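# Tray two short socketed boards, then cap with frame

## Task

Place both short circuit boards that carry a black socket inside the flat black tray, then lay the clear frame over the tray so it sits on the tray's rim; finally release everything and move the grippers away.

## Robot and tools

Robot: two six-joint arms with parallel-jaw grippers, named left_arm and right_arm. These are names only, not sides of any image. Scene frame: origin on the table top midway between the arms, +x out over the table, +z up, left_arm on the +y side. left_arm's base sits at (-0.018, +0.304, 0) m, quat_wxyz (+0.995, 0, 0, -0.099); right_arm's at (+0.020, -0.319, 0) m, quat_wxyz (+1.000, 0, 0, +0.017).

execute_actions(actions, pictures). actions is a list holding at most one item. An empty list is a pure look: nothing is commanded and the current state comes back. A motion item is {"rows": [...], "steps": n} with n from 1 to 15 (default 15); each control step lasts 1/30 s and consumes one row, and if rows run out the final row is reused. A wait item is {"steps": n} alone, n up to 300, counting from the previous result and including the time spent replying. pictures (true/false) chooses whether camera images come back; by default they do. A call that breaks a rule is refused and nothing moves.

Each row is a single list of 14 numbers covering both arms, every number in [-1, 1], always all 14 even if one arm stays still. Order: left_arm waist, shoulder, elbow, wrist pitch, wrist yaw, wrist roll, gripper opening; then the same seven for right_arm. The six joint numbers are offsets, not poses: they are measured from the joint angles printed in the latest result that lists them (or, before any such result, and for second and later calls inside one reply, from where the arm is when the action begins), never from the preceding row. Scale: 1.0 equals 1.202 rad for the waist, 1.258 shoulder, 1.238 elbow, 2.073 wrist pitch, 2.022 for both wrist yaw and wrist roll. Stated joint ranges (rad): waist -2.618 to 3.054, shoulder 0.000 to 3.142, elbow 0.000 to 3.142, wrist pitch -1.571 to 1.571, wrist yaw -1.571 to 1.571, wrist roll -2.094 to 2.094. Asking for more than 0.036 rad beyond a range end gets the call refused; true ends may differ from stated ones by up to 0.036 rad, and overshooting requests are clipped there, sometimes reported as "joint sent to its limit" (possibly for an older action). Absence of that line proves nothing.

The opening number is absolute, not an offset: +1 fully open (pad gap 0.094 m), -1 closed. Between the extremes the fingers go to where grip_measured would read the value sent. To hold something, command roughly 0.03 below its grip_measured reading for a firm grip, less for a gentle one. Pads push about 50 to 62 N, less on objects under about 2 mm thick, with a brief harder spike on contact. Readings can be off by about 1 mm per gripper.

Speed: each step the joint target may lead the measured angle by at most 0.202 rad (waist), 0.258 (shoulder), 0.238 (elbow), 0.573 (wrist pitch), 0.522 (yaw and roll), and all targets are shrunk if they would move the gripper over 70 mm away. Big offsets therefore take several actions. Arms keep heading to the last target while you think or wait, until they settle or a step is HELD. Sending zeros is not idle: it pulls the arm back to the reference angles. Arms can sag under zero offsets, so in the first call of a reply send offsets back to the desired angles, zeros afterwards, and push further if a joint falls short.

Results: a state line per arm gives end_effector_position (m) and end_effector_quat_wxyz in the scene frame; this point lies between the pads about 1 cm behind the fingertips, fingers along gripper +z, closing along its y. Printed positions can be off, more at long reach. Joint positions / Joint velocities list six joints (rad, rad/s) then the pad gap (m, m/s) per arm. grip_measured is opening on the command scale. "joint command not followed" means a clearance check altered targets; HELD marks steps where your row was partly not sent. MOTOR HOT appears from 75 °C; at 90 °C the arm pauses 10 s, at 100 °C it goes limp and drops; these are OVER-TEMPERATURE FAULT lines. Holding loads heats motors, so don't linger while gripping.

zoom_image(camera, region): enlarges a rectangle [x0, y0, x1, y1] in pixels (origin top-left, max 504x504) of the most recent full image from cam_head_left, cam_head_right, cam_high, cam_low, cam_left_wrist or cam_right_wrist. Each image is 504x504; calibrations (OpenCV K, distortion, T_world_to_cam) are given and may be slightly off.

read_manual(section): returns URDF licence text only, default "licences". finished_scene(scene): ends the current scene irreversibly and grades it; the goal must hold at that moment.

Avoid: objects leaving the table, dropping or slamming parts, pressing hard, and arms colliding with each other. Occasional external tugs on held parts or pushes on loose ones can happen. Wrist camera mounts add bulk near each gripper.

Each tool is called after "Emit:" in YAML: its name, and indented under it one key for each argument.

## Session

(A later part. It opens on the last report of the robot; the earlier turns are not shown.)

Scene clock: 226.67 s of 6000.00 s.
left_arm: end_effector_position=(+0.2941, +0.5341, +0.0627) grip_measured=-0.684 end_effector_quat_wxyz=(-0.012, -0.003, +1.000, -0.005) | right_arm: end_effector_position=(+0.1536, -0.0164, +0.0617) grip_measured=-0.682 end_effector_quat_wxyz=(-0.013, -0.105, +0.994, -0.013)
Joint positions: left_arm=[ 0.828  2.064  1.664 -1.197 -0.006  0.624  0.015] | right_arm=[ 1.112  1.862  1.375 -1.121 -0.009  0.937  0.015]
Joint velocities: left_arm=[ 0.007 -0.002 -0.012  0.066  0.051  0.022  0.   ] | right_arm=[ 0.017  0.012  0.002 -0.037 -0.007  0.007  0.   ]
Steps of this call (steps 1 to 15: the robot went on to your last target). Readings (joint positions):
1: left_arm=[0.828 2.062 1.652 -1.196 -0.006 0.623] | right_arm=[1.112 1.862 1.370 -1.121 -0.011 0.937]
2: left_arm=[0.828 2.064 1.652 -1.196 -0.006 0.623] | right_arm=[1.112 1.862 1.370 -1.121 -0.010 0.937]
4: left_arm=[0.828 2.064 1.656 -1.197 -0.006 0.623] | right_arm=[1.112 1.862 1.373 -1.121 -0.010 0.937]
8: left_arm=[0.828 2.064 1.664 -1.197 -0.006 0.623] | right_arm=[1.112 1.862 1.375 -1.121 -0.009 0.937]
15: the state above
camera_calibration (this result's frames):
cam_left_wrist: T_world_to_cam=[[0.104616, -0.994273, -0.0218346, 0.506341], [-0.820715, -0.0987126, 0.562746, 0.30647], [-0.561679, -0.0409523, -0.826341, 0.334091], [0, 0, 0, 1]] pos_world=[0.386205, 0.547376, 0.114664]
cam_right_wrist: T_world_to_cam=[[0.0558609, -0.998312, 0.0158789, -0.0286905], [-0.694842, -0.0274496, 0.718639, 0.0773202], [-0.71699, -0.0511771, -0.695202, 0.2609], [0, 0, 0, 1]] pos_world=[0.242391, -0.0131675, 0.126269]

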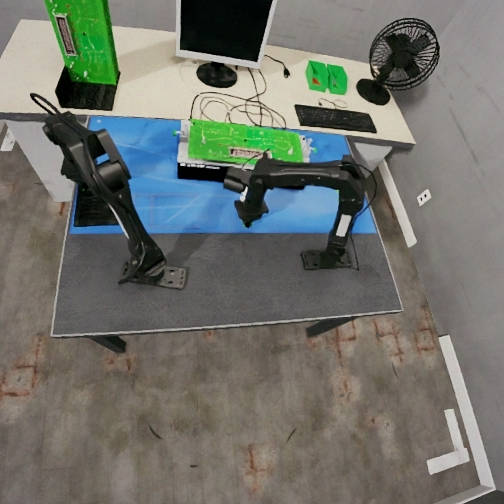

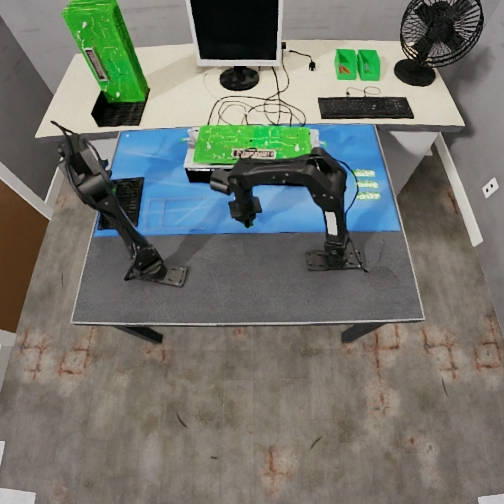

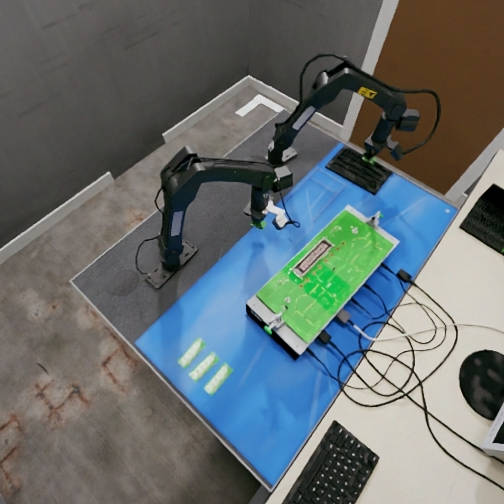

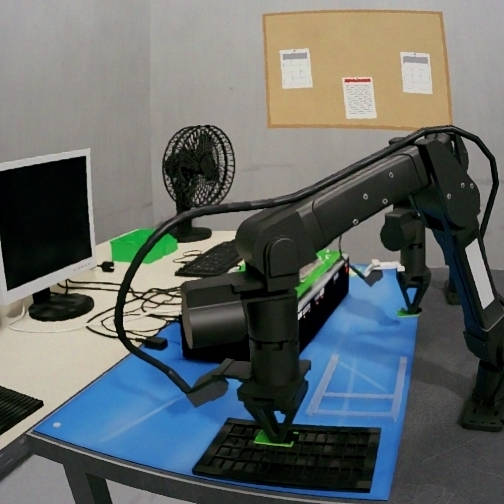

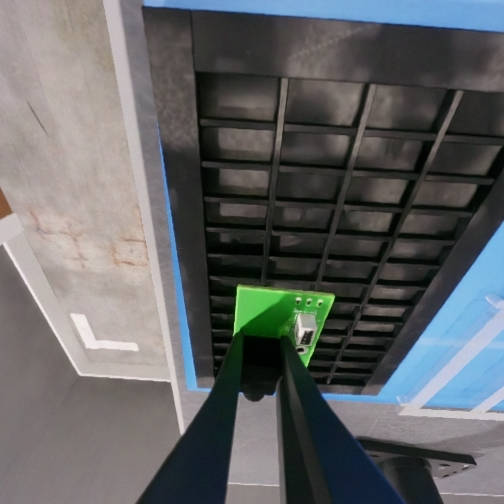

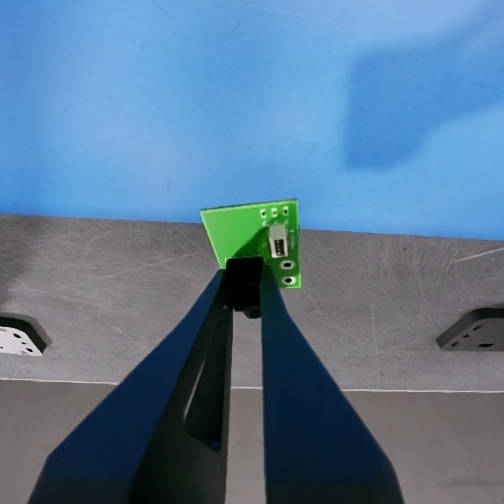

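Emit:
execute_actions:
  actions:
    - {"rows":[[0,0,-0.01,0.015,0,0,-0.73,-0.015,0.005,-0.01,0.015,0,0,-0.73],[0,0,-0.02,0.025,0,0,-0.73,-0.015,0.01,-0.02,0.03,0,0,-0.73],[0,0,-0.03,0.035,0,0,-0.73,-0.015,0.015,-0.03,0.045,0,0,-0.73],[0,0,-0.04,0.045,0,0,-0.73,-0.015,0.02,-0.04,0.055,0,0,-0.73],[0,0,-0.05,0.055,0,0,-0.73,-0.015,0.025,-0.05,0.065,0,0,-0.73],[0,0,-0.06,0.065,0,0,-0.73,-0.015,0.03,-0.06,0.075,0,0,-0.73],[0,0,-0.07,0.07,0,0,-0.73,-0.015,0.035,-0.07,0.085,0,0,-0.73],[0,0,-0.08,0.075,0,0,-0.73,-0.015,0.04,-0.077,0.09,0,0,-0.73],[0,0,-0.09,0.075,0,0,-0.73,-0.015,0.045,-0.08,0.093,0,0,-0.73]]}
  pictures: false

Emit:
execute_actions:
  actions:
    - {"steps":10}

Emit:
zoom_image:
  camera: "cam_low"
  region: [180, 380, 400, 504]

Scene clock: 242.83 s of 6000.00 s.
left_arm: end_effector_position=(+0.2919, +0.5325, +0.0337) grip_measured=-0.684 end_effector_quat_wxyz=(-0.008, -0.003, +1.000, -0.002) | right_arm: end_effector_position=(+0.1578, -0.0125, +0.0205) grip_measured=-0.682 end_effector_quat_wxyz=(-0.012, -0.101, +0.995, -0.007)
Joint positions: left_arm=[ 0.828  2.068  1.553 -1.072 -0.006  0.624  0.015] | right_arm=[ 1.103  1.92   1.281 -0.957 -0.013  0.937  0.015]
Joint velocities: left_arm=[-0.007 -0.017 -0.017  0.081 -0.125  0.007 -0.001] | right_arm=[-0.027 -0.017  0.002  0.125  0.066 -0.051  0.001]
Steps of this call (steps 1 to 15: the robot went on to your last target; steps 16 to 90: nothing new was sent; then 12.67 s passed at rest; steps 91 to 105: all 15 steps of this action). Readings (joint positions):
91: left_arm=[0.828 2.064 1.662 -1.195 -0.006 0.624] | right_arm=[1.111 1.862 1.375 -1.119 -0.010 0.937]
92: left_arm=[0.828 2.064 1.659 -1.189 -0.006 0.624] | right_arm=[1.110 1.862 1.374 -1.112 -0.011 0.937]
94: left_arm=[0.828 2.064 1.642 -1.166 -0.006 0.624] | right_arm=[1.106 1.862 1.361 -1.080 -0.011 0.937]
98: left_arm=[0.828 2.064 1.590 -1.110 -0.006 0.624] | right_arm=[1.103 1.881 1.317 -1.009 -0.011 0.937]
105: the state above

Scene clock: 243.17 s of 6000.00 s.
left_arm: end_effector_position=(+0.2946, +0.5345, +0.0337) grip_measured=-0.684 end_effector_quat_wxyz=(-0.003, -0.003, +1.000, +0.002) | right_arm: end_effector_position=(+0.1597, -0.0084, +0.0204) grip_measured=-0.682 end_effector_quat_wxyz=(-0.007, -0.101, +0.995, +0.000)
Joint positions: left_arm=[ 0.828  2.068  1.553 -1.058 -0.006  0.624  0.015] | right_arm=[ 1.103  1.92   1.281 -0.938 -0.013  0.937  0.015]
Joint velocities: left_arm=[ 0.012  0.007 -0.007 -0.007 -0.022 -0.066  0.   ] | right_arm=[ 0.017  0.002 -0.017  0.037 -0.037  0.007  0.001]
Steps of this call (steps 1 to 10: the robot went on to your last target). Readings (joint positions):
1: left_arm=[0.828 2.068 1.553 -1.068 -0.006 0.624] | right_arm=[1.103 1.920 1.281 -0.952 -0.013 0.937]
2: left_arm=[0.828 2.068 1.553 -1.066 -0.006 0.624] | right_arm=[1.103 1.920 1.281 -0.948 -0.013 0.937]
4: left_arm=[0.828 2.068 1.553 -1.062 -0.006 0.624] | right_arm=[1.103 1.920 1.281 -0.944 -0.013 0.937]
8: left_arm=[0.828 2.068 1.553 -1.059 -0.006 0.624] | right_arm=[1.103 1.920 1.281 -0.940 -0.013 0.937]
10: the state above
camera_calibration (this result's frames):
cam_left_wrist: T_world_to_cam=[[0.105147, -0.993886, -0.0336891, 0.506086], [-0.831303, -0.106438, 0.545533, 0.331123], [-0.545784, -0.0293551, -0.837412, 0.299925], [0, 0, 0, 1]] pos_world=[0.385745, 0.54704, 0.0875717]
cam_right_wrist: T_world_to_cam=[[0.0473908, -0.998799, -0.0124365, -0.018384], [-0.701853, -0.0421553, 0.711073, 0.112663], [-0.710744, -0.0249697, -0.703008, 0.236329], [0, 0, 0, 1]] pos_world=[0.247914, -0.00771153, 0.085801]

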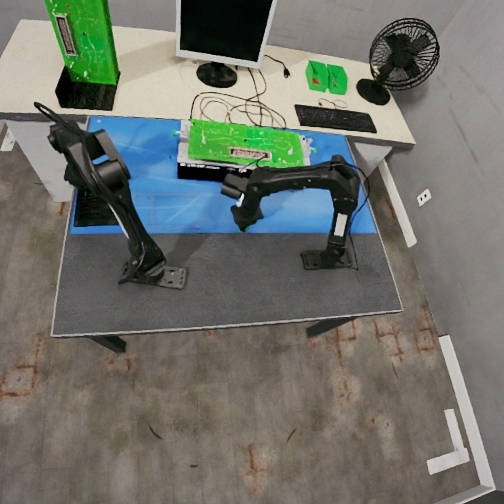

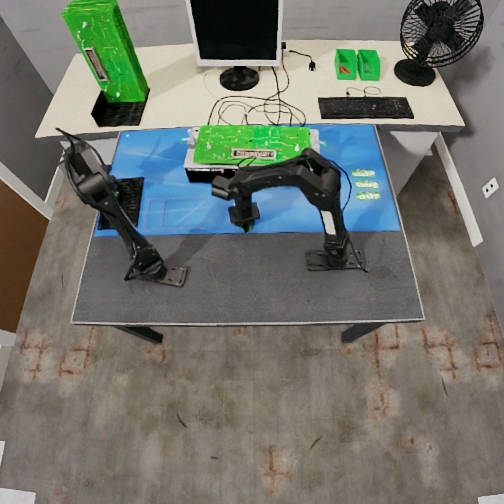

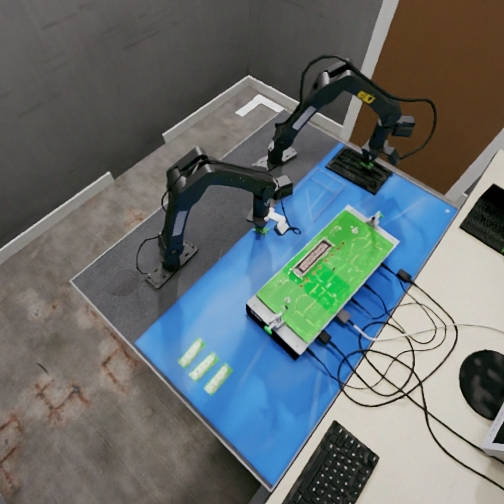

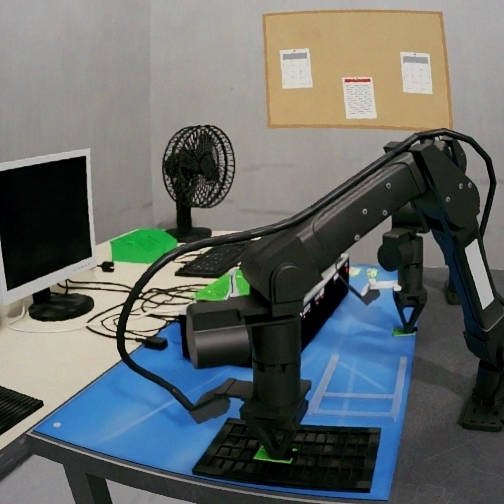

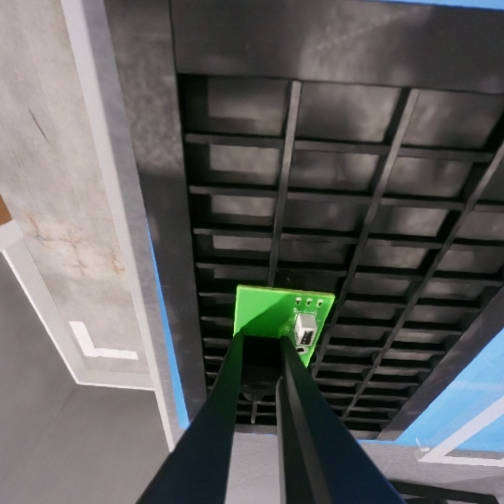

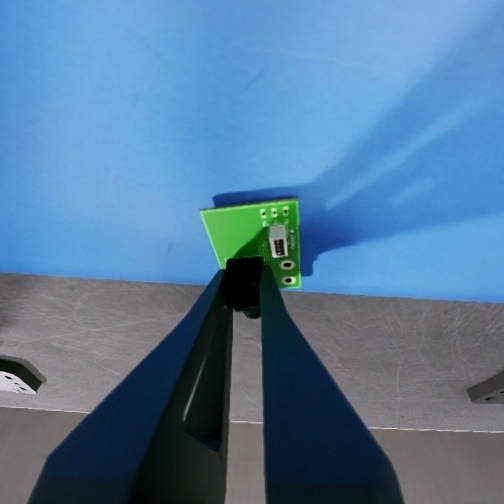

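Region (180, 380, 400, 504) of cam_low's 504x504 image, scaled by 2.291, with more detail than that image has; it fills the top 284 rows of this view, and the rest is white.

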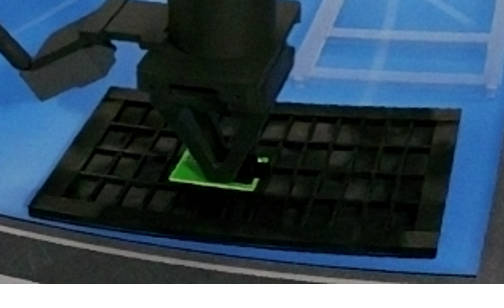

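Emit:
execute_actions:
  actions:
    - {"rows":[[0,0.005,0,0.005,0,0,-0.73,0,0.013,0,0.008,0,0,-0.73],[0,0.01,0,0.01,0,0,-0.73,0,0.013,0,0.008,0,0,-0.73],[0,0.015,0,0.015,0,0,-0.73,0,0.013,0,0.008,0,0,-0.73],[0,0.021,0,0.017,0,0,-0.73,0,0.013,0,0.008,0,0,-0.73],[0,0.021,0,0.017,0,0,-0.73,0,0.013,0,0.008,0,0,-0.73],[0,0.021,0,0.017,0,0,-0.73,0,0.013,0,0.008,0,0,-0.73],[0,0.021,0,0.017,0,0,-0.73,0,0.013,0,0.008,0,0,-0.73],[0,0.021,0,0.017,0,0,-0.73,0,0.013,0,0.008,0,0,-0.73],[0,0.021,0,0.017,0,0,-0.73,0,0.013,0,0.008,0,0,-0.6],[0,0.021,0,0.017,0,0,-0.73,0,0.013,0,0.008,0,0,-0.3]]}

Scene clock: 253.70 s of 6000.00 s.
left_arm: end_effector_position=(+0.2961, +0.5355, +0.0220) grip_measured=-0.684 end_effector_quat_wxyz=(-0.008, -0.003, +1.000, -0.002) | right_arm: end_effector_position=(+0.1600, -0.0065, +0.0204) grip_measured=-0.303 end_effector_quat_wxyz=(-0.007, -0.101, +0.995, +0.004)
Joint positions: left_arm=[ 0.828  2.1    1.553 -1.039 -0.006  0.624  0.015] | right_arm=[ 1.103  1.92   1.281 -0.931 -0.016  0.937  0.033]
Joint velocities: left_arm=[-0.002  0.002 -0.007 -0.022 -0.037 -0.051  0.   ] | right_arm=[ 0.007 -0.012 -0.012  0.11   0.007 -0.007  0.001]
Steps of this call (steps 1 to 30: the robot went on to your last target; steps 31 to 90: nothing new was sent; then 7.03 s passed at rest; steps 91 to 105: all 15 steps of this action). Readings (joint positions):
91: left_arm=[0.828 2.068 1.553 -1.057 -0.006 0.624] | right_arm=[1.103 1.920 1.281 -0.937 -0.013 0.937]
92: left_arm=[0.828 2.070 1.553 -1.057 -0.006 0.624] | right_arm=[1.103 1.920 1.281 -0.936 -0.013 0.937]
94: left_arm=[0.828 2.075 1.553 -1.052 -0.006 0.624] | right_arm=[1.103 1.920 1.281 -0.934 -0.014 0.937]
98: left_arm=[0.828 2.096 1.553 -1.043 -0.006 0.624] | right_arm=[1.103 1.920 1.281 -0.932 -0.015 0.937]
105: the state above
camera_calibration (this result's frames):
cam_left_wrist: T_world_to_cam=[[0.104828, -0.994119, -0.0271902, 0.506652], [-0.825537, -0.102231, 0.555011, 0.334649], [-0.554527, -0.035734, -0.831398, 0.296788], [0, 0, 0, 1]] pos_world=[0.387731, 0.54849, 0.0747908]
cam_right_wrist: T_world_to_cam=[[0.0473867, -0.998671, -0.0202737, -0.0163734], [-0.702043, -0.0477361, 0.710532, 0.11293], [-0.710556, -0.0194368, -0.703372, 0.236576], [0, 0, 0, 1]] pos_world=[0.248158, -0.00636254, 0.0858289]

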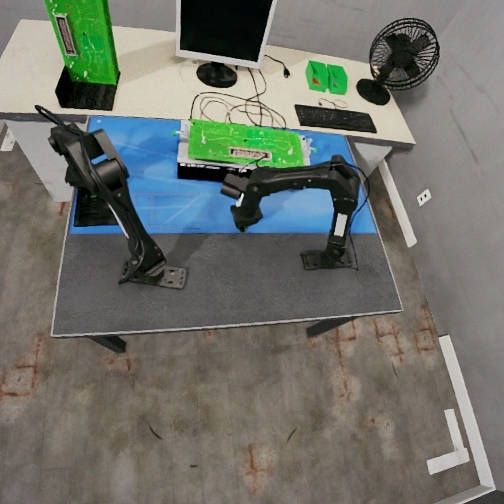

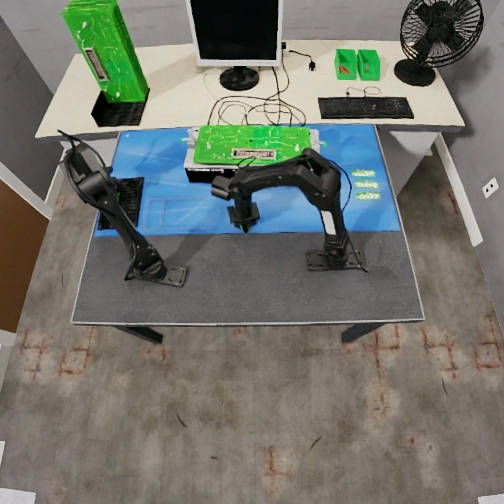

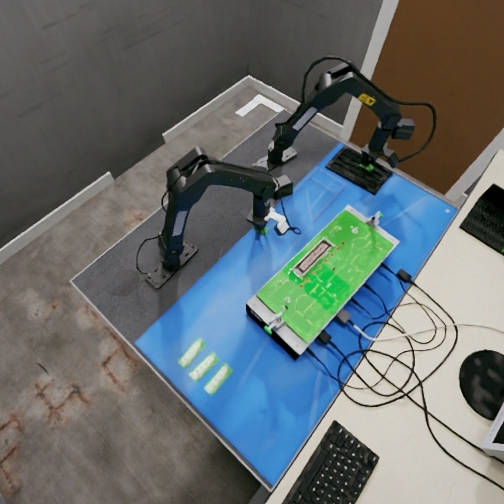

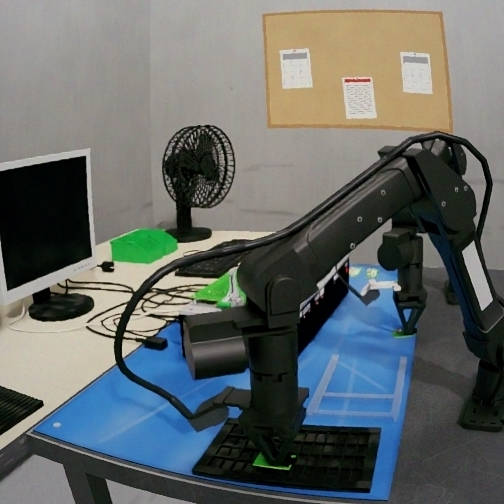

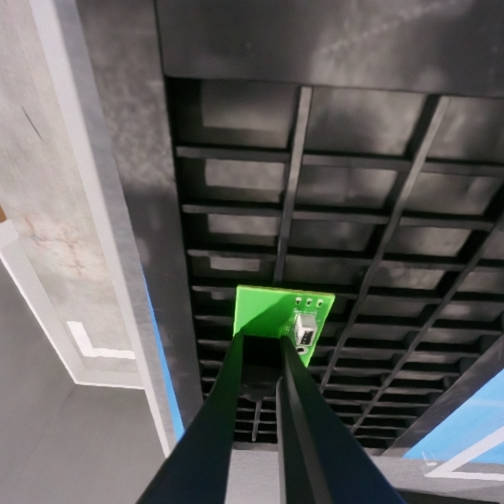

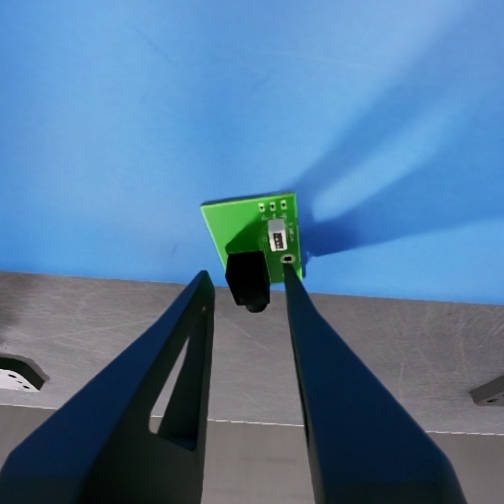

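Emit:
execute_actions:
  actions:
    - {"rows":[[0,0.007,0,0.006,0,0,-0.73,0,-0.02,0.03,-0.03,0,0,-0.3],[0,0.007,0,0.006,0,0,-0.73,0,-0.04,0.06,-0.06,0,0,-0.3],[0,0.007,0,0.006,0,0,-0.73,0,-0.05,0.09,-0.09,0,0,-0.3],[0,0.007,0,0.006,0,0,-0.73,0,-0.06,0.1,-0.1,0,0,-0.3],[0,0.007,0,0.006,0,0,-0.73,0,-0.1,0.08,-0.1,0,0,-0.3],[0,0.007,0,0.006,0,0,-0.73,0,-0.18,0.04,-0.12,0,0,-0.3],[0,0.007,0,0.006,0,0,-0.73,0,-0.26,-0.02,-0.14,0,0,-0.3],[0,0.007,0,0.006,0,0,-0.73,0,-0.34,-0.08,-0.15,0,0,-0.3],[0,0.007,0,0.006,0,0,-0.62,0,-0.42,-0.14,-0.17,0,0,-0.3],[0,0.007,0,0.006,0,0,-0.4,0,-0.48,-0.18,-0.17,0,0,-0.3]]}
  pictures: false

Emit:
execute_actions:
  actions:
    - {"rows":[[0,-0.02,0.02,-0.03,0,0,-0.4,-0.1,0,0,0,0,0,-0.3],[0,-0.04,0.04,-0.05,0,0,-0.4,-0.2,0,0,0,0,0,-0.3],[0,-0.06,0.05,-0.07,0,0,-0.4,-0.3,0,0,0,0,0,-0.3],[0,-0.1,0.04,-0.08,0,0,-0.4,-0.4,0,0,0,0,0,-0.3],[0,-0.15,0.02,-0.09,0,0,-0.3,-0.5,0,0,0,0,0,-0.3],[0,-0.21,-0.02,-0.1,0,0,-0.3,-0.6,0,0,0,0,0,-0.3],[0,-0.27,-0.07,-0.11,0,0,-0.3,-0.7,0,0,0,0,0,-0.3],[0,-0.33,-0.12,-0.12,0,0,-0.3,-0.8,0,0,0,0,0,-0.3],[0,-0.39,-0.17,-0.13,0,0,-0.3,-0.9,0,0,0,0,0,-0.3],[0,-0.45,-0.22,-0.14,0,0,-0.3,-1,0,0,0,0,0,-0.3],[0,-0.51,-0.27,-0.14,0,0,-0.3,-1,0,0,0,0,0,-0.3],[0,-0.56,-0.31,-0.14,0,0,-0.3,-1,0,0,0,0,0,-0.3]]}
  pictures: false

Emit:
execute_actions:
  actions:
    - {"rows":[[-0.7,-0.02,0,-0.01,0,-0.45,-0.3,-0.5,0,0,0,0,0,-0.3]]}
  pictures: false

Emit:
execute_actions:
  actions:
    - {"rows":[[-0.672,0,0,-0.01,0,-0.5,-0.3,0,0,0,0,0,0,-0.3]]}
  pictures: false

Emit:
execute_actions:
  actions:
    - {"steps":10}
  pictures: false

Scene clock: 272.73 s of 6000.00 s.
left_arm: end_effector_position=(+0.2963, +0.5357, +0.0220) grip_measured=-0.402 end_effector_quat_wxyz=(-0.007, -0.003, +1.000, -0.002) | right_arm: end_effector_position=(+0.1103, -0.1123, +0.1276) grip_measured=-0.303 end_effector_quat_wxyz=(+0.012, -0.101, +0.994, +0.039)
Joint positions: left_arm=[ 0.828  2.1    1.553 -1.038 -0.006  0.624  0.028] | right_arm=[ 1.103  1.319  1.082 -1.255 -0.019  0.937  0.033]
Joint velocities: left_arm=[ 0.002 -0.012  0.022  0.007 -0.095 -0.051  0.   ] | right_arm=[-0.002 -0.457 -0.046 -0.52  -0.022 -0.007  0.002]
Steps of this call (steps 1 to 15: the robot went on to your last target; steps 16 to 90: nothing new was sent; then 15.53 s passed at rest; steps 91 to 105: all 15 steps of this action). Readings (joint positions):
91: left_arm=[0.828 2.100 1.553 -1.038 -0.006 0.624] | right_arm=[1.103 1.920 1.282 -0.936 -0.016 0.937]
92: left_arm=[0.828 2.100 1.553 -1.038 -0.006 0.624] | right_arm=[1.103 1.920 1.289 -0.955 -0.017 0.937]
94: left_arm=[0.828 2.100 1.553 -1.038 -0.006 0.624] | right_arm=[1.103 1.916 1.324 -1.019 -0.018 0.937]
98: left_arm=[0.828 2.100 1.553 -1.038 -0.006 0.624] | right_arm=[1.103 1.749 1.292 -1.074 -0.019 0.937]
105: the state above

Scene clock: 273.23 s of 6000.00 s.
left_arm: end_effector_position=(+0.1789, +0.4501, +0.1362) grip_measured=-0.302 end_effector_quat_wxyz=(+0.020, -0.003, +1.000, +0.018) | right_arm: end_effector_position=(+0.2463, -0.2855, +0.1289) grip_measured=-0.302 end_effector_quat_wxyz=(+0.034, +0.396, +0.917, +0.037)
Joint positions: left_arm=[ 0.828  1.416  1.195 -1.296 -0.006  0.624  0.033] | right_arm=[ 0.086  1.314  1.082 -1.243 -0.029  0.937  0.033]
Joint velocities: left_arm=[-0.002 -1.013 -0.369 -0.813  0.037  0.125 -0.001] | right_arm=[-2.122  0.007  0.007 -0.095 -0.051 -0.037 -0.001]
Steps of this call (steps 1 to 15: all 15 steps of this action). Readings (joint positions):
1: left_arm=[0.828 2.100 1.553 -1.042 -0.006 0.624] | right_arm=[1.088 1.311 1.082 -1.266 -0.027 0.937]
2: left_arm=[0.828 2.100 1.558 -1.057 -0.006 0.624] | right_arm=[1.043 1.311 1.082 -1.265 -0.037 0.937]
4: left_arm=[0.828 2.086 1.566 -1.098 -0.006 0.624] | right_arm=[0.903 1.314 1.082 -1.257 -0.039 0.937]
8: left_arm=[0.828 1.907 1.498 -1.151 -0.006 0.624] | right_arm=[0.606 1.314 1.082 -1.247 -0.033 0.937]
15: the state above

Scene clock: 273.73 s of 6000.00 s.
left_arm: end_effector_position=(+0.2157, +0.2519, +0.1400) grip_measured=-0.302 end_effector_quat_wxyz=(+0.027, -0.005, +1.000, -0.009) | right_arm: end_effector_position=(+0.2272, -0.4216, +0.1291) grip_measured=-0.302 end_effector_quat_wxyz=(+0.048, +0.651, +0.757, +0.026)
Joint positions: left_arm=[-0.022  1.393  1.191 -1.312  0.006 -0.23   0.033] | right_arm=[-0.52   1.314  1.082 -1.233 -0.029  0.937  0.033]
Joint velocities: left_arm=[-0.002 -0.017 -0.007  0.007 -0.037 -0.403  0.   ] | right_arm=[ 0.017 -0.012  0.002 -0.007  0.022 -0.007  0.   ]
Steps of this call (steps 1 to 15: all 15 steps of this action). Readings (joint positions):
1: left_arm=[0.803 1.393 1.191 -1.318 -0.018 0.543] | right_arm=[0.011 1.314 1.082 -1.241 -0.030 0.937]
2: left_arm=[0.744 1.385 1.191 -1.325 -0.023 0.442] | right_arm=[-0.063 1.314 1.082 -1.239 -0.032 0.937]
4: left_arm=[0.597 1.389 1.191 -1.321 -0.020 0.244] | right_arm=[-0.211 1.314 1.082 -1.235 -0.034 0.937]
8: left_arm=[0.297 1.393 1.191 -1.314 -0.014 -0.062] | right_arm=[-0.479 1.314 1.082 -1.232 -0.027 0.937]
15: the state above

Scene clock: 274.23 s of 6000.00 s.
left_arm: end_effector_position=(+0.1011, +0.0976, +0.1399) grip_measured=-0.302 end_effector_quat_wxyz=(+0.002, -0.068, +0.997, -0.028) | right_arm: end_effector_position=(+0.2274, -0.4212, +0.1291) grip_measured=-0.302 end_effector_quat_wxyz=(+0.048, +0.651, +0.757, +0.027)
Joint positions: left_arm=[-0.839  1.393  1.191 -1.316  0.021 -1.175  0.033] | right_arm=[-0.52   1.314  1.082 -1.233 -0.031  0.937  0.033]
Joint velocities: left_arm=[ 0.046 -0.002 -0.007 -0.066  0.037 -0.447 -0.   ] | right_arm=[-0.002 -0.007 -0.007  0.037  0.007 -0.051 -0.   ]
Steps of this call (steps 1 to 15: all 15 steps of this action). Readings (joint positions):
1: left_arm=[-0.047 1.393 1.191 -1.313 -0.006 -0.314] | right_arm=[-0.520 1.314 1.082 -1.233 -0.029 0.937]
2: left_arm=[-0.104 1.393 1.191 -1.314 -0.011 -0.415] | right_arm=[-0.520 1.314 1.082 -1.233 -0.029 0.937]
4: left_arm=[-0.251 1.393 1.191 -1.314 -0.007 -0.613] | right_arm=[-0.520 1.314 1.082 -1.233 -0.030 0.937]
8: left_arm=[-0.551 1.393 1.191 -1.314 0.001 -0.963] | right_arm=[-0.520 1.314 1.082 -1.233 -0.031 0.937]
15: the state above

Scene clock: 274.57 s of 6000.00 s.
left_arm: end_effector_position=(+0.1011, +0.0986, +0.1399) grip_measured=-0.302 end_effector_quat_wxyz=(+0.001, -0.094, +0.995, -0.027) | right_arm: end_effector_position=(+0.2274, -0.4212, +0.1291) grip_measured=-0.302 end_effector_quat_wxyz=(+0.048, +0.651, +0.757, +0.027)
Joint positions: left_arm=[-0.838  1.393  1.191 -1.319  0.02  -1.226  0.033] | right_arm=[-0.52   1.314  1.082 -1.233 -0.031  0.937  0.033]
Joint velocities: left_arm=[-0.012  0.002  0.002 -0.037 -0.007  0.037  0.   ] | right_arm=[ 0.007  0.007 -0.002 -0.022 -0.022 -0.037  0.   ]
Steps of this call (steps 1 to 10: the robot went on to your last target). Readings (joint positions):
1: left_arm=[-0.838 1.393 1.191 -1.317 0.020 -1.186] | right_arm=[-0.520 1.314 1.082 -1.233 -0.031 0.937]
2: left_arm=[-0.838 1.393 1.191 -1.317 0.020 -1.195] | right_arm=[-0.520 1.314 1.082 -1.233 -0.031 0.937]
4: left_arm=[-0.838 1.393 1.191 -1.319 0.020 -1.209] | right_arm=[-0.520 1.314 1.082 -1.233 -0.031 0.937]
8: left_arm=[-0.838 1.393 1.191 -1.319 0.020 -1.223] | right_arm=[-0.520 1.314 1.082 -1.233 -0.031 0.937]
10: the state above

Emit:
execute_actions:
  actions:
    - {"rows":[[0,0.04,0.02,0.01,-0.01,-0.01,-0.3,0,0,0,0,0,0,-0.3],[0,0.08,0.04,0.02,-0.01,-0.01,-0.3,0,0,0,0,0,0,-0.3],[0,0.12,0.06,0.03,-0.01,-0.01,-0.3,0,0,0,0,0,0,-0.3],[0,0.16,0.08,0.04,-0.01,-0.01,-0.3,0,0,0,0,0,0,-0.3],[0,0.2,0.1,0.055,-0.01,-0.01,-0.3,0,0,0,0,0,0,-0.3],[0,0.24,0.12,0.07,-0.01,-0.01,-0.3,0,0,0,0,0,0,-0.3],[0,0.28,0.14,0.08,-0.01,-0.01,-0.3,0,0,0,0,0,0,-0.3],[0,0.31,0.16,0.09,-0.01,-0.01,-0.3,0,0,0,0,0,0,-0.3],[0,0.34,0.175,0.1,-0.01,-0.01,-0.3,0,0,0,0,0,0,-0.3],[0,0.365,0.19,0.11,-0.01,-0.01,-0.3,0,0,0,0,0,0,-0.3],[0,0.385,0.2,0.12,-0.01,-0.01,-0.3,0,0,0,0,0,0,-0.3],[0,0.4,0.2,0.13,-0.01,-0.01,-0.3,0,0,0,0,0,0,-0.3],[0,0.415,0.185,0.14,-0.01,-0.01,-0.3,0,0,0,0,0,0,-0.3],[0,0.423,0.17,0.15,-0.01,-0.01,-0.3,0,0,0,0,0,0,-0.3]]}
  pictures: false

Emit:
execute_actions:
  actions:
    - {"steps":15}

Scene clock: 291.27 s of 6000.00 s.
left_arm: end_effector_position=(+0.1578, +0.0048, +0.0463) grip_measured=-0.302 end_effector_quat_wxyz=(-0.012, -0.100, +0.995, +0.010) | right_arm: end_effector_position=(+0.2276, -0.4208, +0.1291) grip_measured=-0.302 end_effector_quat_wxyz=(+0.048, +0.651, +0.757, +0.028)
Joint positions: left_arm=[-0.838  1.928  1.401 -1.072  0.014 -1.237  0.033] | right_arm=[-0.52   1.314  1.082 -1.233 -0.034  0.937  0.033]
Joint velocities: left_arm=[ 0.007  0.359 -0.002  0.447 -0.007  0.022 -0.   ] | right_arm=[-0.002  0.012 -0.002 -0.051 -0.037 -0.139  0.001]
Steps of this call (steps 1 to 30: the robot went on to your last target; steps 31 to 90: nothing new was sent; then 13.20 s passed at rest; steps 91 to 105: all 15 steps of this action). Readings (joint positions):
91: left_arm=[-0.838 1.397 1.191 -1.319 0.019 -1.233] | right_arm=[-0.520 1.314 1.082 -1.233 -0.032 0.937]
92: left_arm=[-0.838 1.412 1.198 -1.320 0.018 -1.234] | right_arm=[-0.520 1.314 1.082 -1.233 -0.032 0.937]
94: left_arm=[-0.838 1.481 1.234 -1.315 0.016 -1.236] | right_arm=[-0.520 1.314 1.082 -1.233 -0.032 0.937]
98: left_arm=[-0.838 1.696 1.331 -1.235 0.015 -1.237] | right_arm=[-0.520 1.314 1.082 -1.233 -0.033 0.937]
105: the state above

Scene clock: 291.77 s of 6000.00 s.
left_arm: end_effector_position=(+0.1638, -0.0052, +0.0416) grip_measured=-0.302 end_effector_quat_wxyz=(-0.004, -0.100, +0.995, -0.007) | right_arm: end_effector_position=(+0.2276, -0.4208, +0.1291) grip_measured=-0.302 end_effector_quat_wxyz=(+0.048, +0.651, +0.757, +0.028)
Joint positions: left_arm=[-0.838  1.941  1.401 -1.021  0.014 -1.237  0.033] | right_arm=[-0.52   1.314  1.082 -1.233 -0.034  0.937  0.033]
Joint velocities: left_arm=[ 0.017 -0.012  0.007  0.037 -0.037 -0.007  0.001] | right_arm=[-0.032  0.002 -0.022  0.022  0.037 -0.066  0.001]
Steps of this call (steps 1 to 15: the robot went on to your last target). Readings (joint positions):
1: left_arm=[-0.838 1.937 1.401 -1.060 0.014 -1.237] | right_arm=[-0.520 1.314 1.082 -1.233 -0.034 0.937]
2: left_arm=[-0.838 1.941 1.401 -1.051 0.014 -1.237] | right_arm=[-0.520 1.314 1.082 -1.233 -0.034 0.937]
4: left_arm=[-0.838 1.941 1.401 -1.039 0.014 -1.237] | right_arm=[-0.520 1.314 1.082 -1.233 -0.034 0.937]
8: left_arm=[-0.838 1.941 1.401 -1.026 0.014 -1.237] | right_arm=[-0.520 1.314 1.082 -1.233 -0.034 0.937]
15: the state above
camera_calibration (this result's frames):
cam_left_wrist: T_world_to_cam=[[0.294897, -0.955362, -0.0178526, -0.0478134], [-0.794279, -0.255475, 0.551228, 0.153487], [-0.531184, -0.148376, -0.834163, 0.21616], [0, 0, 0, 1]] pos_world=[0.250832, 0.0256057, 0.0948525]
cam_right_wrist: T_world_to_cam=[[-0.992619, 0.00167546, -0.12126, 0.239546], [-0.0821121, 0.726544, 0.682196, 0.251769], [0.089244, 0.687118, -0.721044, 0.470665], [0, 0, 0, 1]] pos_world=[0.216447, -0.506725, 0.196662]

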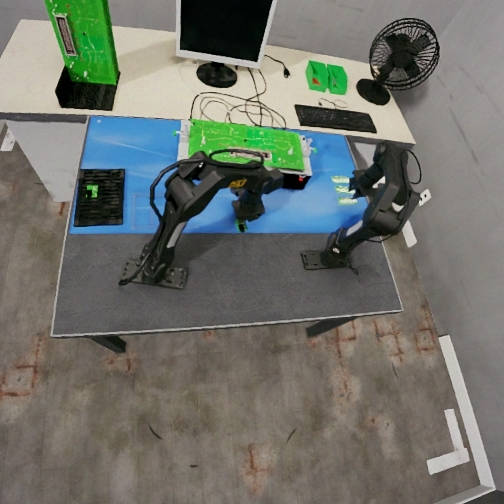

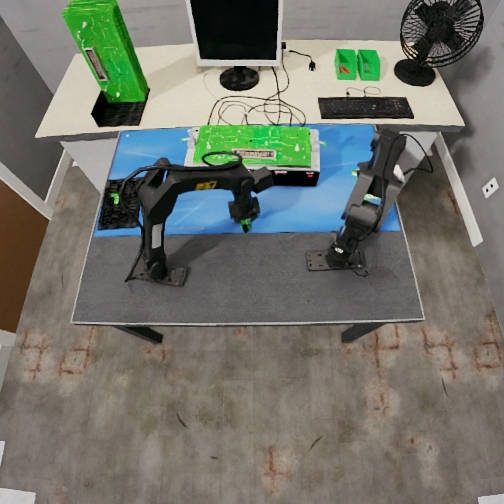

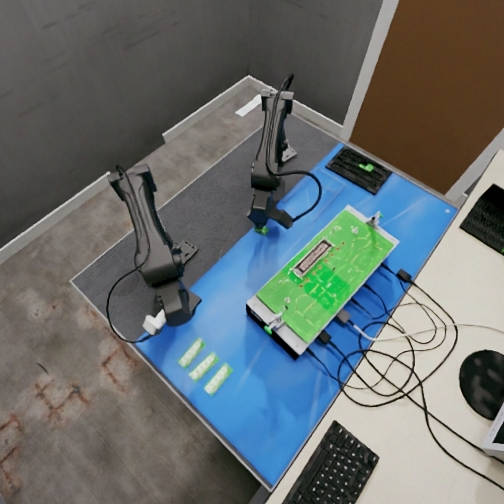

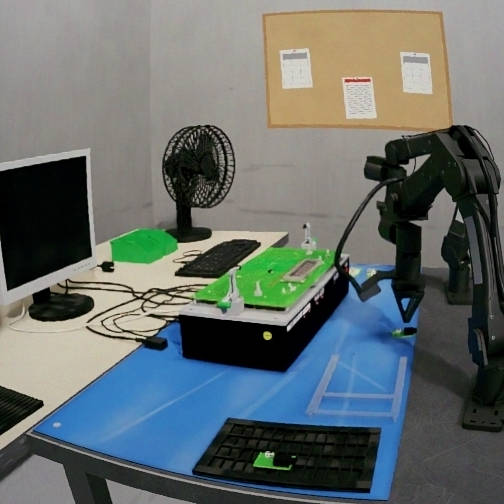

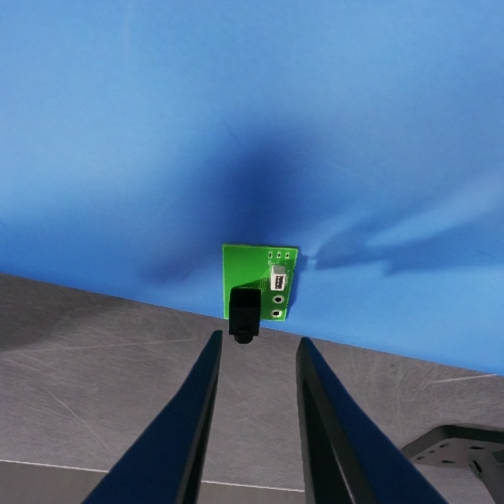

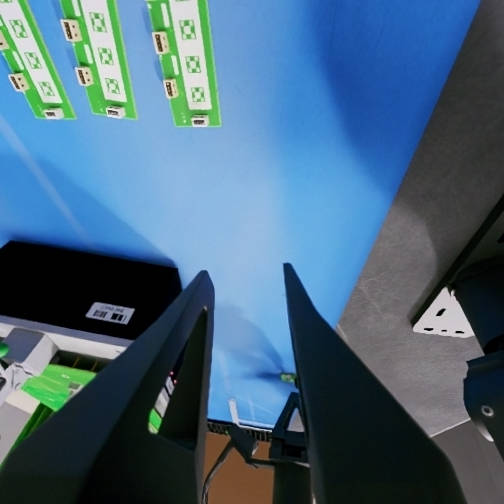

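Emit:
execute_actions:
  actions:
    - {"rows":[[0,0,-0.01,0,-0.007,0,-0.3,0,0,0,0,0,0,-0.3],[0,0,-0.02,0.005,-0.007,0,-0.3,0,0,0,0,0,0,-0.3],[0,0,-0.03,0.01,-0.007,0,-0.3,0,0,0,0,0,0,-0.3],[0,0,-0.04,0.015,-0.007,0,-0.3,0,0,0,0,0,0,-0.3],[0,0,-0.046,0.02,-0.007,0,-0.3,0,0,0,0,0,0,-0.3],[0,0.01,-0.046,0.024,-0.007,0,-0.3,0,0,0,0,0,0,-0.3],[0,0.015,-0.046,0.028,-0.007,0,-0.3,0,0,0,0,0,0,-0.3]]}

Scene clock: 300.10 s of 6000.00 s.
left_arm: end_effector_position=(+0.1588, +0.0032, +0.0212) grip_measured=-0.302 end_effector_quat_wxyz=(-0.012, -0.100, +0.995, +0.009) | right_arm: end_effector_position=(+0.2278, -0.4204, +0.1292) grip_measured=-0.302 end_effector_quat_wxyz=(+0.047, +0.651, +0.757, +0.029)
Joint positions: left_arm=[-0.838  1.964  1.346 -0.979  0.014 -1.237  0.033] | right_arm=[-0.52   1.314  1.082 -1.233 -0.036  0.937  0.033]
Joint velocities: left_arm=[-0.012 -0.002  0.007  0.081 -0.007 -0.007 -0.   ] | right_arm=[ 0.007 -0.007 -0.012  0.081 -0.022 -0.037  0.   ]
Steps of this call (steps 1 to 15: the robot went on to your last target; steps 16 to 90: nothing new was sent; then 4.83 s passed at rest; steps 91 to 105: all 15 steps of this action). Readings (joint positions):
91: left_arm=[-0.838 1.941 1.401 -1.020 0.014 -1.237] | right_arm=[-0.520 1.314 1.082 -1.233 -0.034 0.937]
92: left_arm=[-0.838 1.941 1.398 -1.018 0.014 -1.237] | right_arm=[-0.520 1.314 1.082 -1.233 -0.034 0.937]
94: left_arm=[-0.838 1.941 1.382 -1.009 0.014 -1.237] | right_arm=[-0.520 1.314 1.082 -1.233 -0.035 0.937]
98: left_arm=[-0.838 1.952 1.349 -0.998 0.014 -1.237] | right_arm=[-0.520 1.314 1.082 -1.233 -0.036 0.937]
105: the state above
camera_calibration (this result's frames):
cam_left_wrist: T_world_to_cam=[[0.294273, -0.954308, -0.0519598, -0.037864], [-0.784369, -0.272217, 0.557371, 0.16129], [-0.546048, -0.123263, -0.828636, 0.199892], [0, 0, 0, 1]] pos_world=[0.246803, 0.0324113, 0.0737721]
cam_right_wrist: T_world_to_cam=[[-0.992469, 0.00168204, -0.122484, 0.239892], [-0.0831614, 0.724916, 0.683799, 0.250817], [0.0899408, 0.688835, -0.719317, 0.470708], [0, 0, 0, 1]] pos_world=[0.216608, -0.506465, 0.196462]

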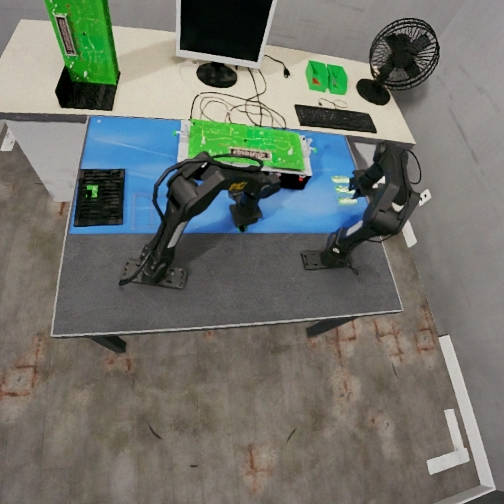

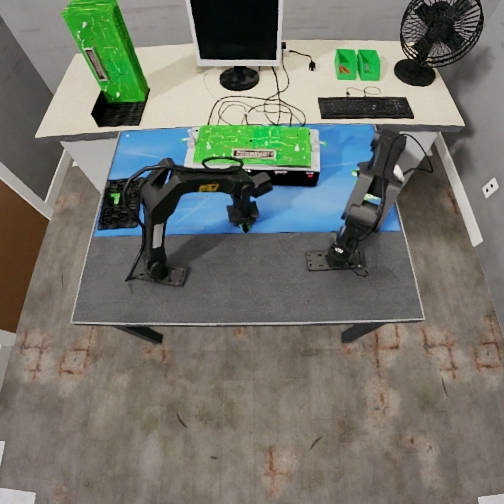

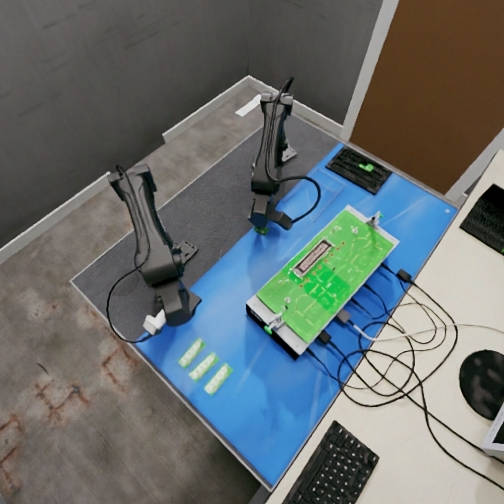

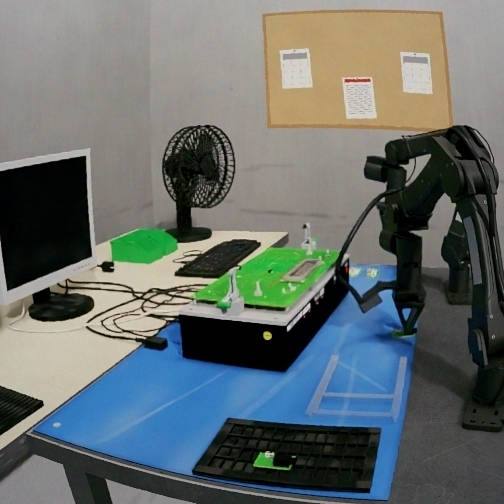

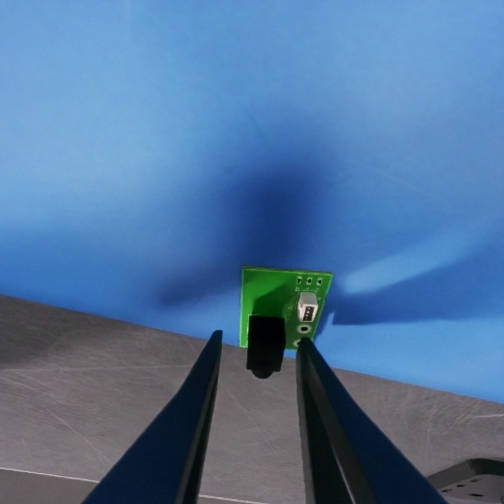

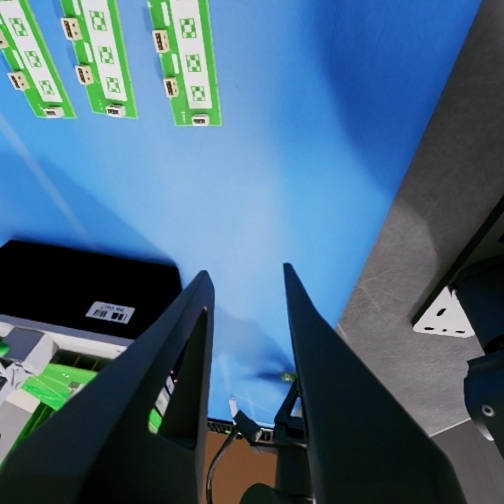

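Emit:
execute_actions:
  actions:
    - {"rows":[[0,0.006,0,0.012,0,0,-0.3,0,0,0,0,0,0,-0.3],[0,0.012,0,0.015,0,0,-0.3,0,0,0,0,0,0,-0.3],[0,0.018,0,0.018,0,0,-0.3,0,0,0,0,0,0,-0.3],[0,0.018,0,0.018,0,0,-0.3,0,0,0,0,0,0,-0.3],[0,0.018,0,0.018,0,0,-0.3,0,0,0,0,0,0,-0.3],[0,0.018,0,0.018,0,0,-0.3,0,0,0,0,0,0,-0.3],[0,0.018,0,0.018,0,0,-0.3,0,0,0,0,0,0,-0.3],[0,0.018,0,0.018,0,0,-0.3,0,0,0,0,0,0,-0.3],[0,0.018,0,0.018,0,0,-0.45,0,0,0,0,0,0,-0.3],[0,0.018,0,0.018,0,0,-0.55,0,0,0,0,0,0,-0.3],[0,0.018,0,0.018,0,0,-0.63,0,0,0,0,0,0,-0.3],[0,0.018,0,0.018,0,0,-0.68,0,0,0,0,0,0,-0.3],[0,0.018,0,0.018,0,0,-0.73,0,0,0,0,0,0,-0.3]]}
  pictures: false

Scene clock: 316.20 s of 6000.00 s.
left_arm: end_effector_position=(+0.1607, -0.0001, +0.0134) grip_measured=-0.687 end_effector_quat_wxyz=(-0.011, -0.100, +0.995, +0.008) | right_arm: end_effector_position=(+0.2280, -0.4200, +0.1292) grip_measured=-0.302 end_effector_quat_wxyz=(+0.047, +0.651, +0.757, +0.031)
Joint positions: left_arm=[-0.838  1.987  1.346 -0.954  0.014 -1.237  0.015] | right_arm=[-0.52   1.314  1.082 -1.233 -0.039  0.937  0.033]
Joint velocities: left_arm=[-0.007  0.007 -0.012  0.051  0.066 -0.051 -0.001] | right_arm=[ 0.012  0.002  0.007 -0.037 -0.007  0.095 -0.   ]
Steps of this call (steps 1 to 15: the robot went on to your last target; steps 16 to 90: nothing new was sent; then 12.60 s passed at rest; steps 91 to 105: all 15 steps of this action). Readings (joint positions):
91: left_arm=[-0.838 1.964 1.346 -0.973 0.014 -1.237] | right_arm=[-0.520 1.314 1.082 -1.233 -0.037 0.937]
92: left_arm=[-0.838 1.965 1.346 -0.972 0.014 -1.237] | right_arm=[-0.520 1.314 1.082 -1.233 -0.037 0.937]
94: left_arm=[-0.838 1.971 1.346 -0.965 0.014 -1.237] | right_arm=[-0.520 1.314 1.082 -1.233 -0.038 0.937]
98: left_arm=[-0.838 1.985 1.346 -0.957 0.014 -1.237] | right_arm=[-0.520 1.314 1.082 -1.233 -0.038 0.937]
105: the state above

Emit:
execute_actions:
  actions:
    - {"rows":[[0,-0.02,0.02,-0.03,0,0,-0.73,0,0,0,0,0,0,-0.3],[0,-0.04,0.04,-0.05,0,0,-0.73,0,0,0,0,0,0,-0.3],[0,-0.06,0.06,-0.07,0,0,-0.73,0,0,0,0,0,0,-0.3],[0,-0.1,0.06,-0.09,0,0,-0.73,0,0,0,0,0,0,-0.3],[0,-0.15,0.05,-0.11,0,0,-0.73,0,0,0,0,0,0,-0.3],[0,-0.2,0.02,-0.13,0,0,-0.73,0,0,0,0,0,0,-0.3],[0,-0.26,-0.02,-0.15,0,0,-0.73,0,0,0,0,0,0,-0.3],[0,-0.32,-0.06,-0.16,0,0,-0.73,0,0,0,0,0,0,-0.3],[0,-0.38,-0.1,-0.17,0,0,-0.73,0,0,0,0,0,0,-0.3],[0,-0.43,-0.13,-0.18,0,0,-0.73,0,0,0,0,0,0,-0.3],[0,-0.47,-0.155,-0.18,0,0,-0.73,0,0,0,0,0,0,-0.3]]}
  pictures: false

Emit:
execute_actions:
  actions:
    - {"rows":[[0.64,-0.01,0,-0.01,0,0.45,-0.73,0,0,0,0,0,0,-0.3]]}
  pictures: false

Emit:
execute_actions:
  actions:
    - {"rows":[[0.625,0,0,-0.01,0,0.44,-0.73,0,0,0,0,0,0,-0.3]]}
  pictures: false

Emit:
execute_actions:
  actions:
    - {"rows":[[0,0.04,0.025,0,0,0.025,-0.73,0,0,0,0,0,0,-0.3],[0,0.08,0.05,0.01,0,0.025,-0.73,0,0,0,0,0,0,-0.3],[0,0.12,0.075,0.02,0,0.025,-0.73,0,0,0,0,0,0,-0.3],[0,0.16,0.1,0.03,0,0.025,-0.73,0,0,0,0,0,0,-0.3],[0,0.2,0.125,0.04,0,0.025,-0.73,0,0,0,0,0,0,-0.3],[0,0.24,0.15,0.05,0,0.025,-0.73,0,0,0,0,0,0,-0.3],[0,0.28,0.175,0.055,0,0.025,-0.73,0,0,0,0,0,0,-0.3],[0,0.31,0.2,0.06,0,0.025,-0.73,0,0,0,0,0,0,-0.3],[0,0.34,0.22,0.065,0,0.025,-0.73,0,0,0,0,0,0,-0.3],[0,0.365,0.24,0.07,0,0.025,-0.73,0,0,0,0,0,0,-0.3],[0,0.39,0.255,0.075,0,0.025,-0.73,0,0,0,0,0,0,-0.3],[0,0.41,0.265,0.08,0,0.025,-0.73,0,0,0,0,0,0,-0.3],[0,0.425,0.275,0.085,0,0.025,-0.73,0,0,0,0,0,0,-0.3],[0,0.435,0.275,0.085,0,0.025,-0.73,0,0,0,0,0,0,-0.3]]}
  pictures: false

Emit:
execute_actions:
  actions:
    - {"steps":15}
  pictures: false

Scene clock: 343.60 s of 6000.00 s.
left_arm: end_effector_position=(+0.1045, +0.0948, +0.1389) grip_measured=-0.687 end_effector_quat_wxyz=(+0.010, -0.100, +0.994, -0.039) | right_arm: end_effector_position=(+0.2282, -0.4197, +0.1292) grip_measured=-0.302 end_effector_quat_wxyz=(+0.047, +0.651, +0.757, +0.032)
Joint positions: left_arm=[-0.838  1.384  1.177 -1.285  0.014 -1.237  0.015] | right_arm=[-0.52   1.314  1.082 -1.233 -0.041  0.937  0.033]
Joint velocities: left_arm=[ 0.012 -0.325 -0.085 -0.505  0.051  0.007 -0.   ] | right_arm=[ 0.007 -0.007  0.007  0.051 -0.007  0.007 -0.   ]
Steps of this call (steps 1 to 15: the robot went on to your last target; steps 16 to 90: nothing new was sent; then 23.90 s passed at rest; steps 91 to 105: all 15 steps of this action). Readings (joint positions):
91: left_arm=[-0.838 1.987 1.346 -0.957 0.014 -1.237] | right_arm=[-0.520 1.314 1.082 -1.233 -0.039 0.937]
92: left_arm=[-0.838 1.986 1.350 -0.971 0.014 -1.237] | right_arm=[-0.520 1.314 1.082 -1.233 -0.039 0.937]
94: left_arm=[-0.838 1.973 1.366 -1.017 0.014 -1.237] | right_arm=[-0.520 1.314 1.082 -1.233 -0.040 0.937]
98: left_arm=[-0.838 1.794 1.340 -1.105 0.014 -1.237] | right_arm=[-0.520 1.314 1.082 -1.233 -0.040 0.937]
105: the state above

Scene clock: 344.10 s of 6000.00 s.
left_arm: end_effector_position=(+0.2133, +0.2424, +0.1399) grip_measured=-0.687 end_effector_quat_wxyz=(+0.033, -0.062, +0.997, -0.015) | right_arm: end_effector_position=(+0.2284, -0.4193, +0.1292) grip_measured=-0.302 end_effector_quat_wxyz=(+0.047, +0.650, +0.757, +0.033)
Joint positions: left_arm=[-0.061  1.378  1.177 -1.298  0.008 -0.383  0.015] | right_arm=[-0.52   1.314  1.082 -1.233 -0.043  0.937  0.033]
Joint velocities: left_arm=[-0.017  0.002  0.002  0.007 -0.037  0.3    0.001] | right_arm=[-0.007 -0.007  0.002 -0.022 -0.051  0.037 -0.   ]
Steps of this call (steps 1 to 15: all 15 steps of this action). Readings (joint positions):
1: left_arm=[-0.812 1.378 1.177 -1.299 0.027 -1.157] | right_arm=[-0.520 1.314 1.082 -1.233 -0.041 0.937]
2: left_arm=[-0.754 1.378 1.177 -1.301 0.033 -1.056] | right_arm=[-0.520 1.314 1.082 -1.233 -0.042 0.937]
4: left_arm=[-0.607 1.378 1.177 -1.298 0.031 -0.858] | right_arm=[-0.520 1.314 1.082 -1.233 -0.042 0.937]
8: left_arm=[-0.307 1.378 1.177 -1.298 0.025 -0.552] | right_arm=[-0.520 1.314 1.082 -1.233 -0.043 0.937]
15: the state above

Scene clock: 344.60 s of 6000.00 s.
left_arm: end_effector_position=(+0.1898, +0.4191, +0.1397) grip_measured=-0.687 end_effector_quat_wxyz=(+0.028, -0.023, +0.999, +0.016) | right_arm: end_effector_position=(+0.2286, -0.4190, +0.1292) grip_measured=-0.302 end_effector_quat_wxyz=(+0.046, +0.650, +0.757, +0.034)
Joint positions: left_arm=[ 0.698  1.378  1.177 -1.306 -0.003  0.454  0.015] | right_arm=[-0.52   1.314  1.082 -1.233 -0.045  0.937  0.033]
Joint velocities: left_arm=[-0.037 -0.002 -0.012  0.007  0.081  0.3    0.   ] | right_arm=[-0.012 -0.007 -0.002 -0.007 -0.037 -0.007 -0.001]
Steps of this call (steps 1 to 15: all 15 steps of this action). Readings (joint positions):
1: left_arm=[-0.036 1.378 1.177 -1.299 0.021 -0.299] | right_arm=[-0.520 1.314 1.082 -1.233 -0.043 0.937]
2: left_arm=[0.022 1.378 1.177 -1.300 0.026 -0.198] | right_arm=[-0.520 1.314 1.082 -1.233 -0.044 0.937]
4: left_arm=[0.169 1.378 1.177 -1.300 0.023 0.000] | right_arm=[-0.520 1.314 1.082 -1.233 -0.045 0.937]
8: left_arm=[0.470 1.378 1.177 -1.300 0.016 0.294] | right_arm=[-0.520 1.314 1.082 -1.233 -0.045 0.937]
15: the state above

Scene clock: 345.10 s of 6000.00 s.
left_arm: end_effector_position=(+0.2899, +0.4738, +0.0668) grip_measured=-0.687 end_effector_quat_wxyz=(-0.014, -0.003, +1.000, -0.006) | right_arm: end_effector_position=(+0.2287, -0.4186, +0.1292) grip_measured=-0.302 end_effector_quat_wxyz=(+0.046, +0.650, +0.757, +0.035)
Joint positions: left_arm=[ 0.698  1.926  1.482 -1.156 -0.003  0.494  0.015] | right_arm=[-0.52   1.314  1.082 -1.233 -0.048  0.937  0.033]
Joint velocities: left_arm=[ 0.007  0.388  0.1    0.212  0.066 -0.007 -0.001] | right_arm=[ 0.007  0.002 -0.002  0.007 -0.022  0.037 -0.   ]
Steps of this call (steps 1 to 15: all 15 steps of this action). Readings (joint positions):
1: left_arm=[0.698 1.382 1.178 -1.308 -0.003 0.462] | right_arm=[-0.520 1.314 1.082 -1.233 -0.046 0.937]
2: left_arm=[0.698 1.397 1.187 -1.312 -0.003 0.469] | right_arm=[-0.520 1.314 1.082 -1.233 -0.046 0.937]
4: left_arm=[0.698 1.468 1.232 -1.313 -0.003 0.479] | right_arm=[-0.520 1.314 1.082 -1.233 -0.047 0.937]
8: left_arm=[0.698 1.682 1.355 -1.256 -0.003 0.489] | right_arm=[-0.520 1.314 1.082 -1.233 -0.047 0.937]
15: the state above

Scene clock: 345.60 s of 6000.00 s.
left_arm: end_effector_position=(+0.2942, +0.4761, +0.0637) grip_measured=-0.687 end_effector_quat_wxyz=(-0.011, -0.002, +1.000, -0.004) | right_arm: end_effector_position=(+0.2287, -0.4186, +0.1292) grip_measured=-0.302 end_effector_quat_wxyz=(+0.046, +0.650, +0.757, +0.035)
Joint positions: left_arm=[ 0.698  1.941  1.49  -1.143 -0.003  0.495  0.015] | right_arm=[-0.52   1.314  1.082 -1.233 -0.048  0.937  0.033]
Joint velocities: left_arm=[ 0.012 -0.002 -0.012  0.051 -0.037 -0.037  0.   ] | right_arm=[-0.002  0.002  0.007 -0.022  0.007  0.037  0.001]
Steps of this call (steps 1 to 15: the robot went on to your last target). Readings (joint positions):
1: left_arm=[0.698 1.936 1.484 -1.150 -0.003 0.494] | right_arm=[-0.520 1.314 1.082 -1.233 -0.048 0.937]
2: left_arm=[0.698 1.940 1.484 -1.146 -0.003 0.494] | right_arm=[-0.520 1.314 1.082 -1.233 -0.048 0.937]
4: left_arm=[0.698 1.941 1.484 -1.146 -0.003 0.494] | right_arm=[-0.520 1.314 1.082 -1.233 -0.048 0.937]
8: left_arm=[0.698 1.941 1.490 -1.144 -0.003 0.495] | right_arm=[-0.520 1.314 1.082 -1.233 -0.048 0.937]
15: the state above


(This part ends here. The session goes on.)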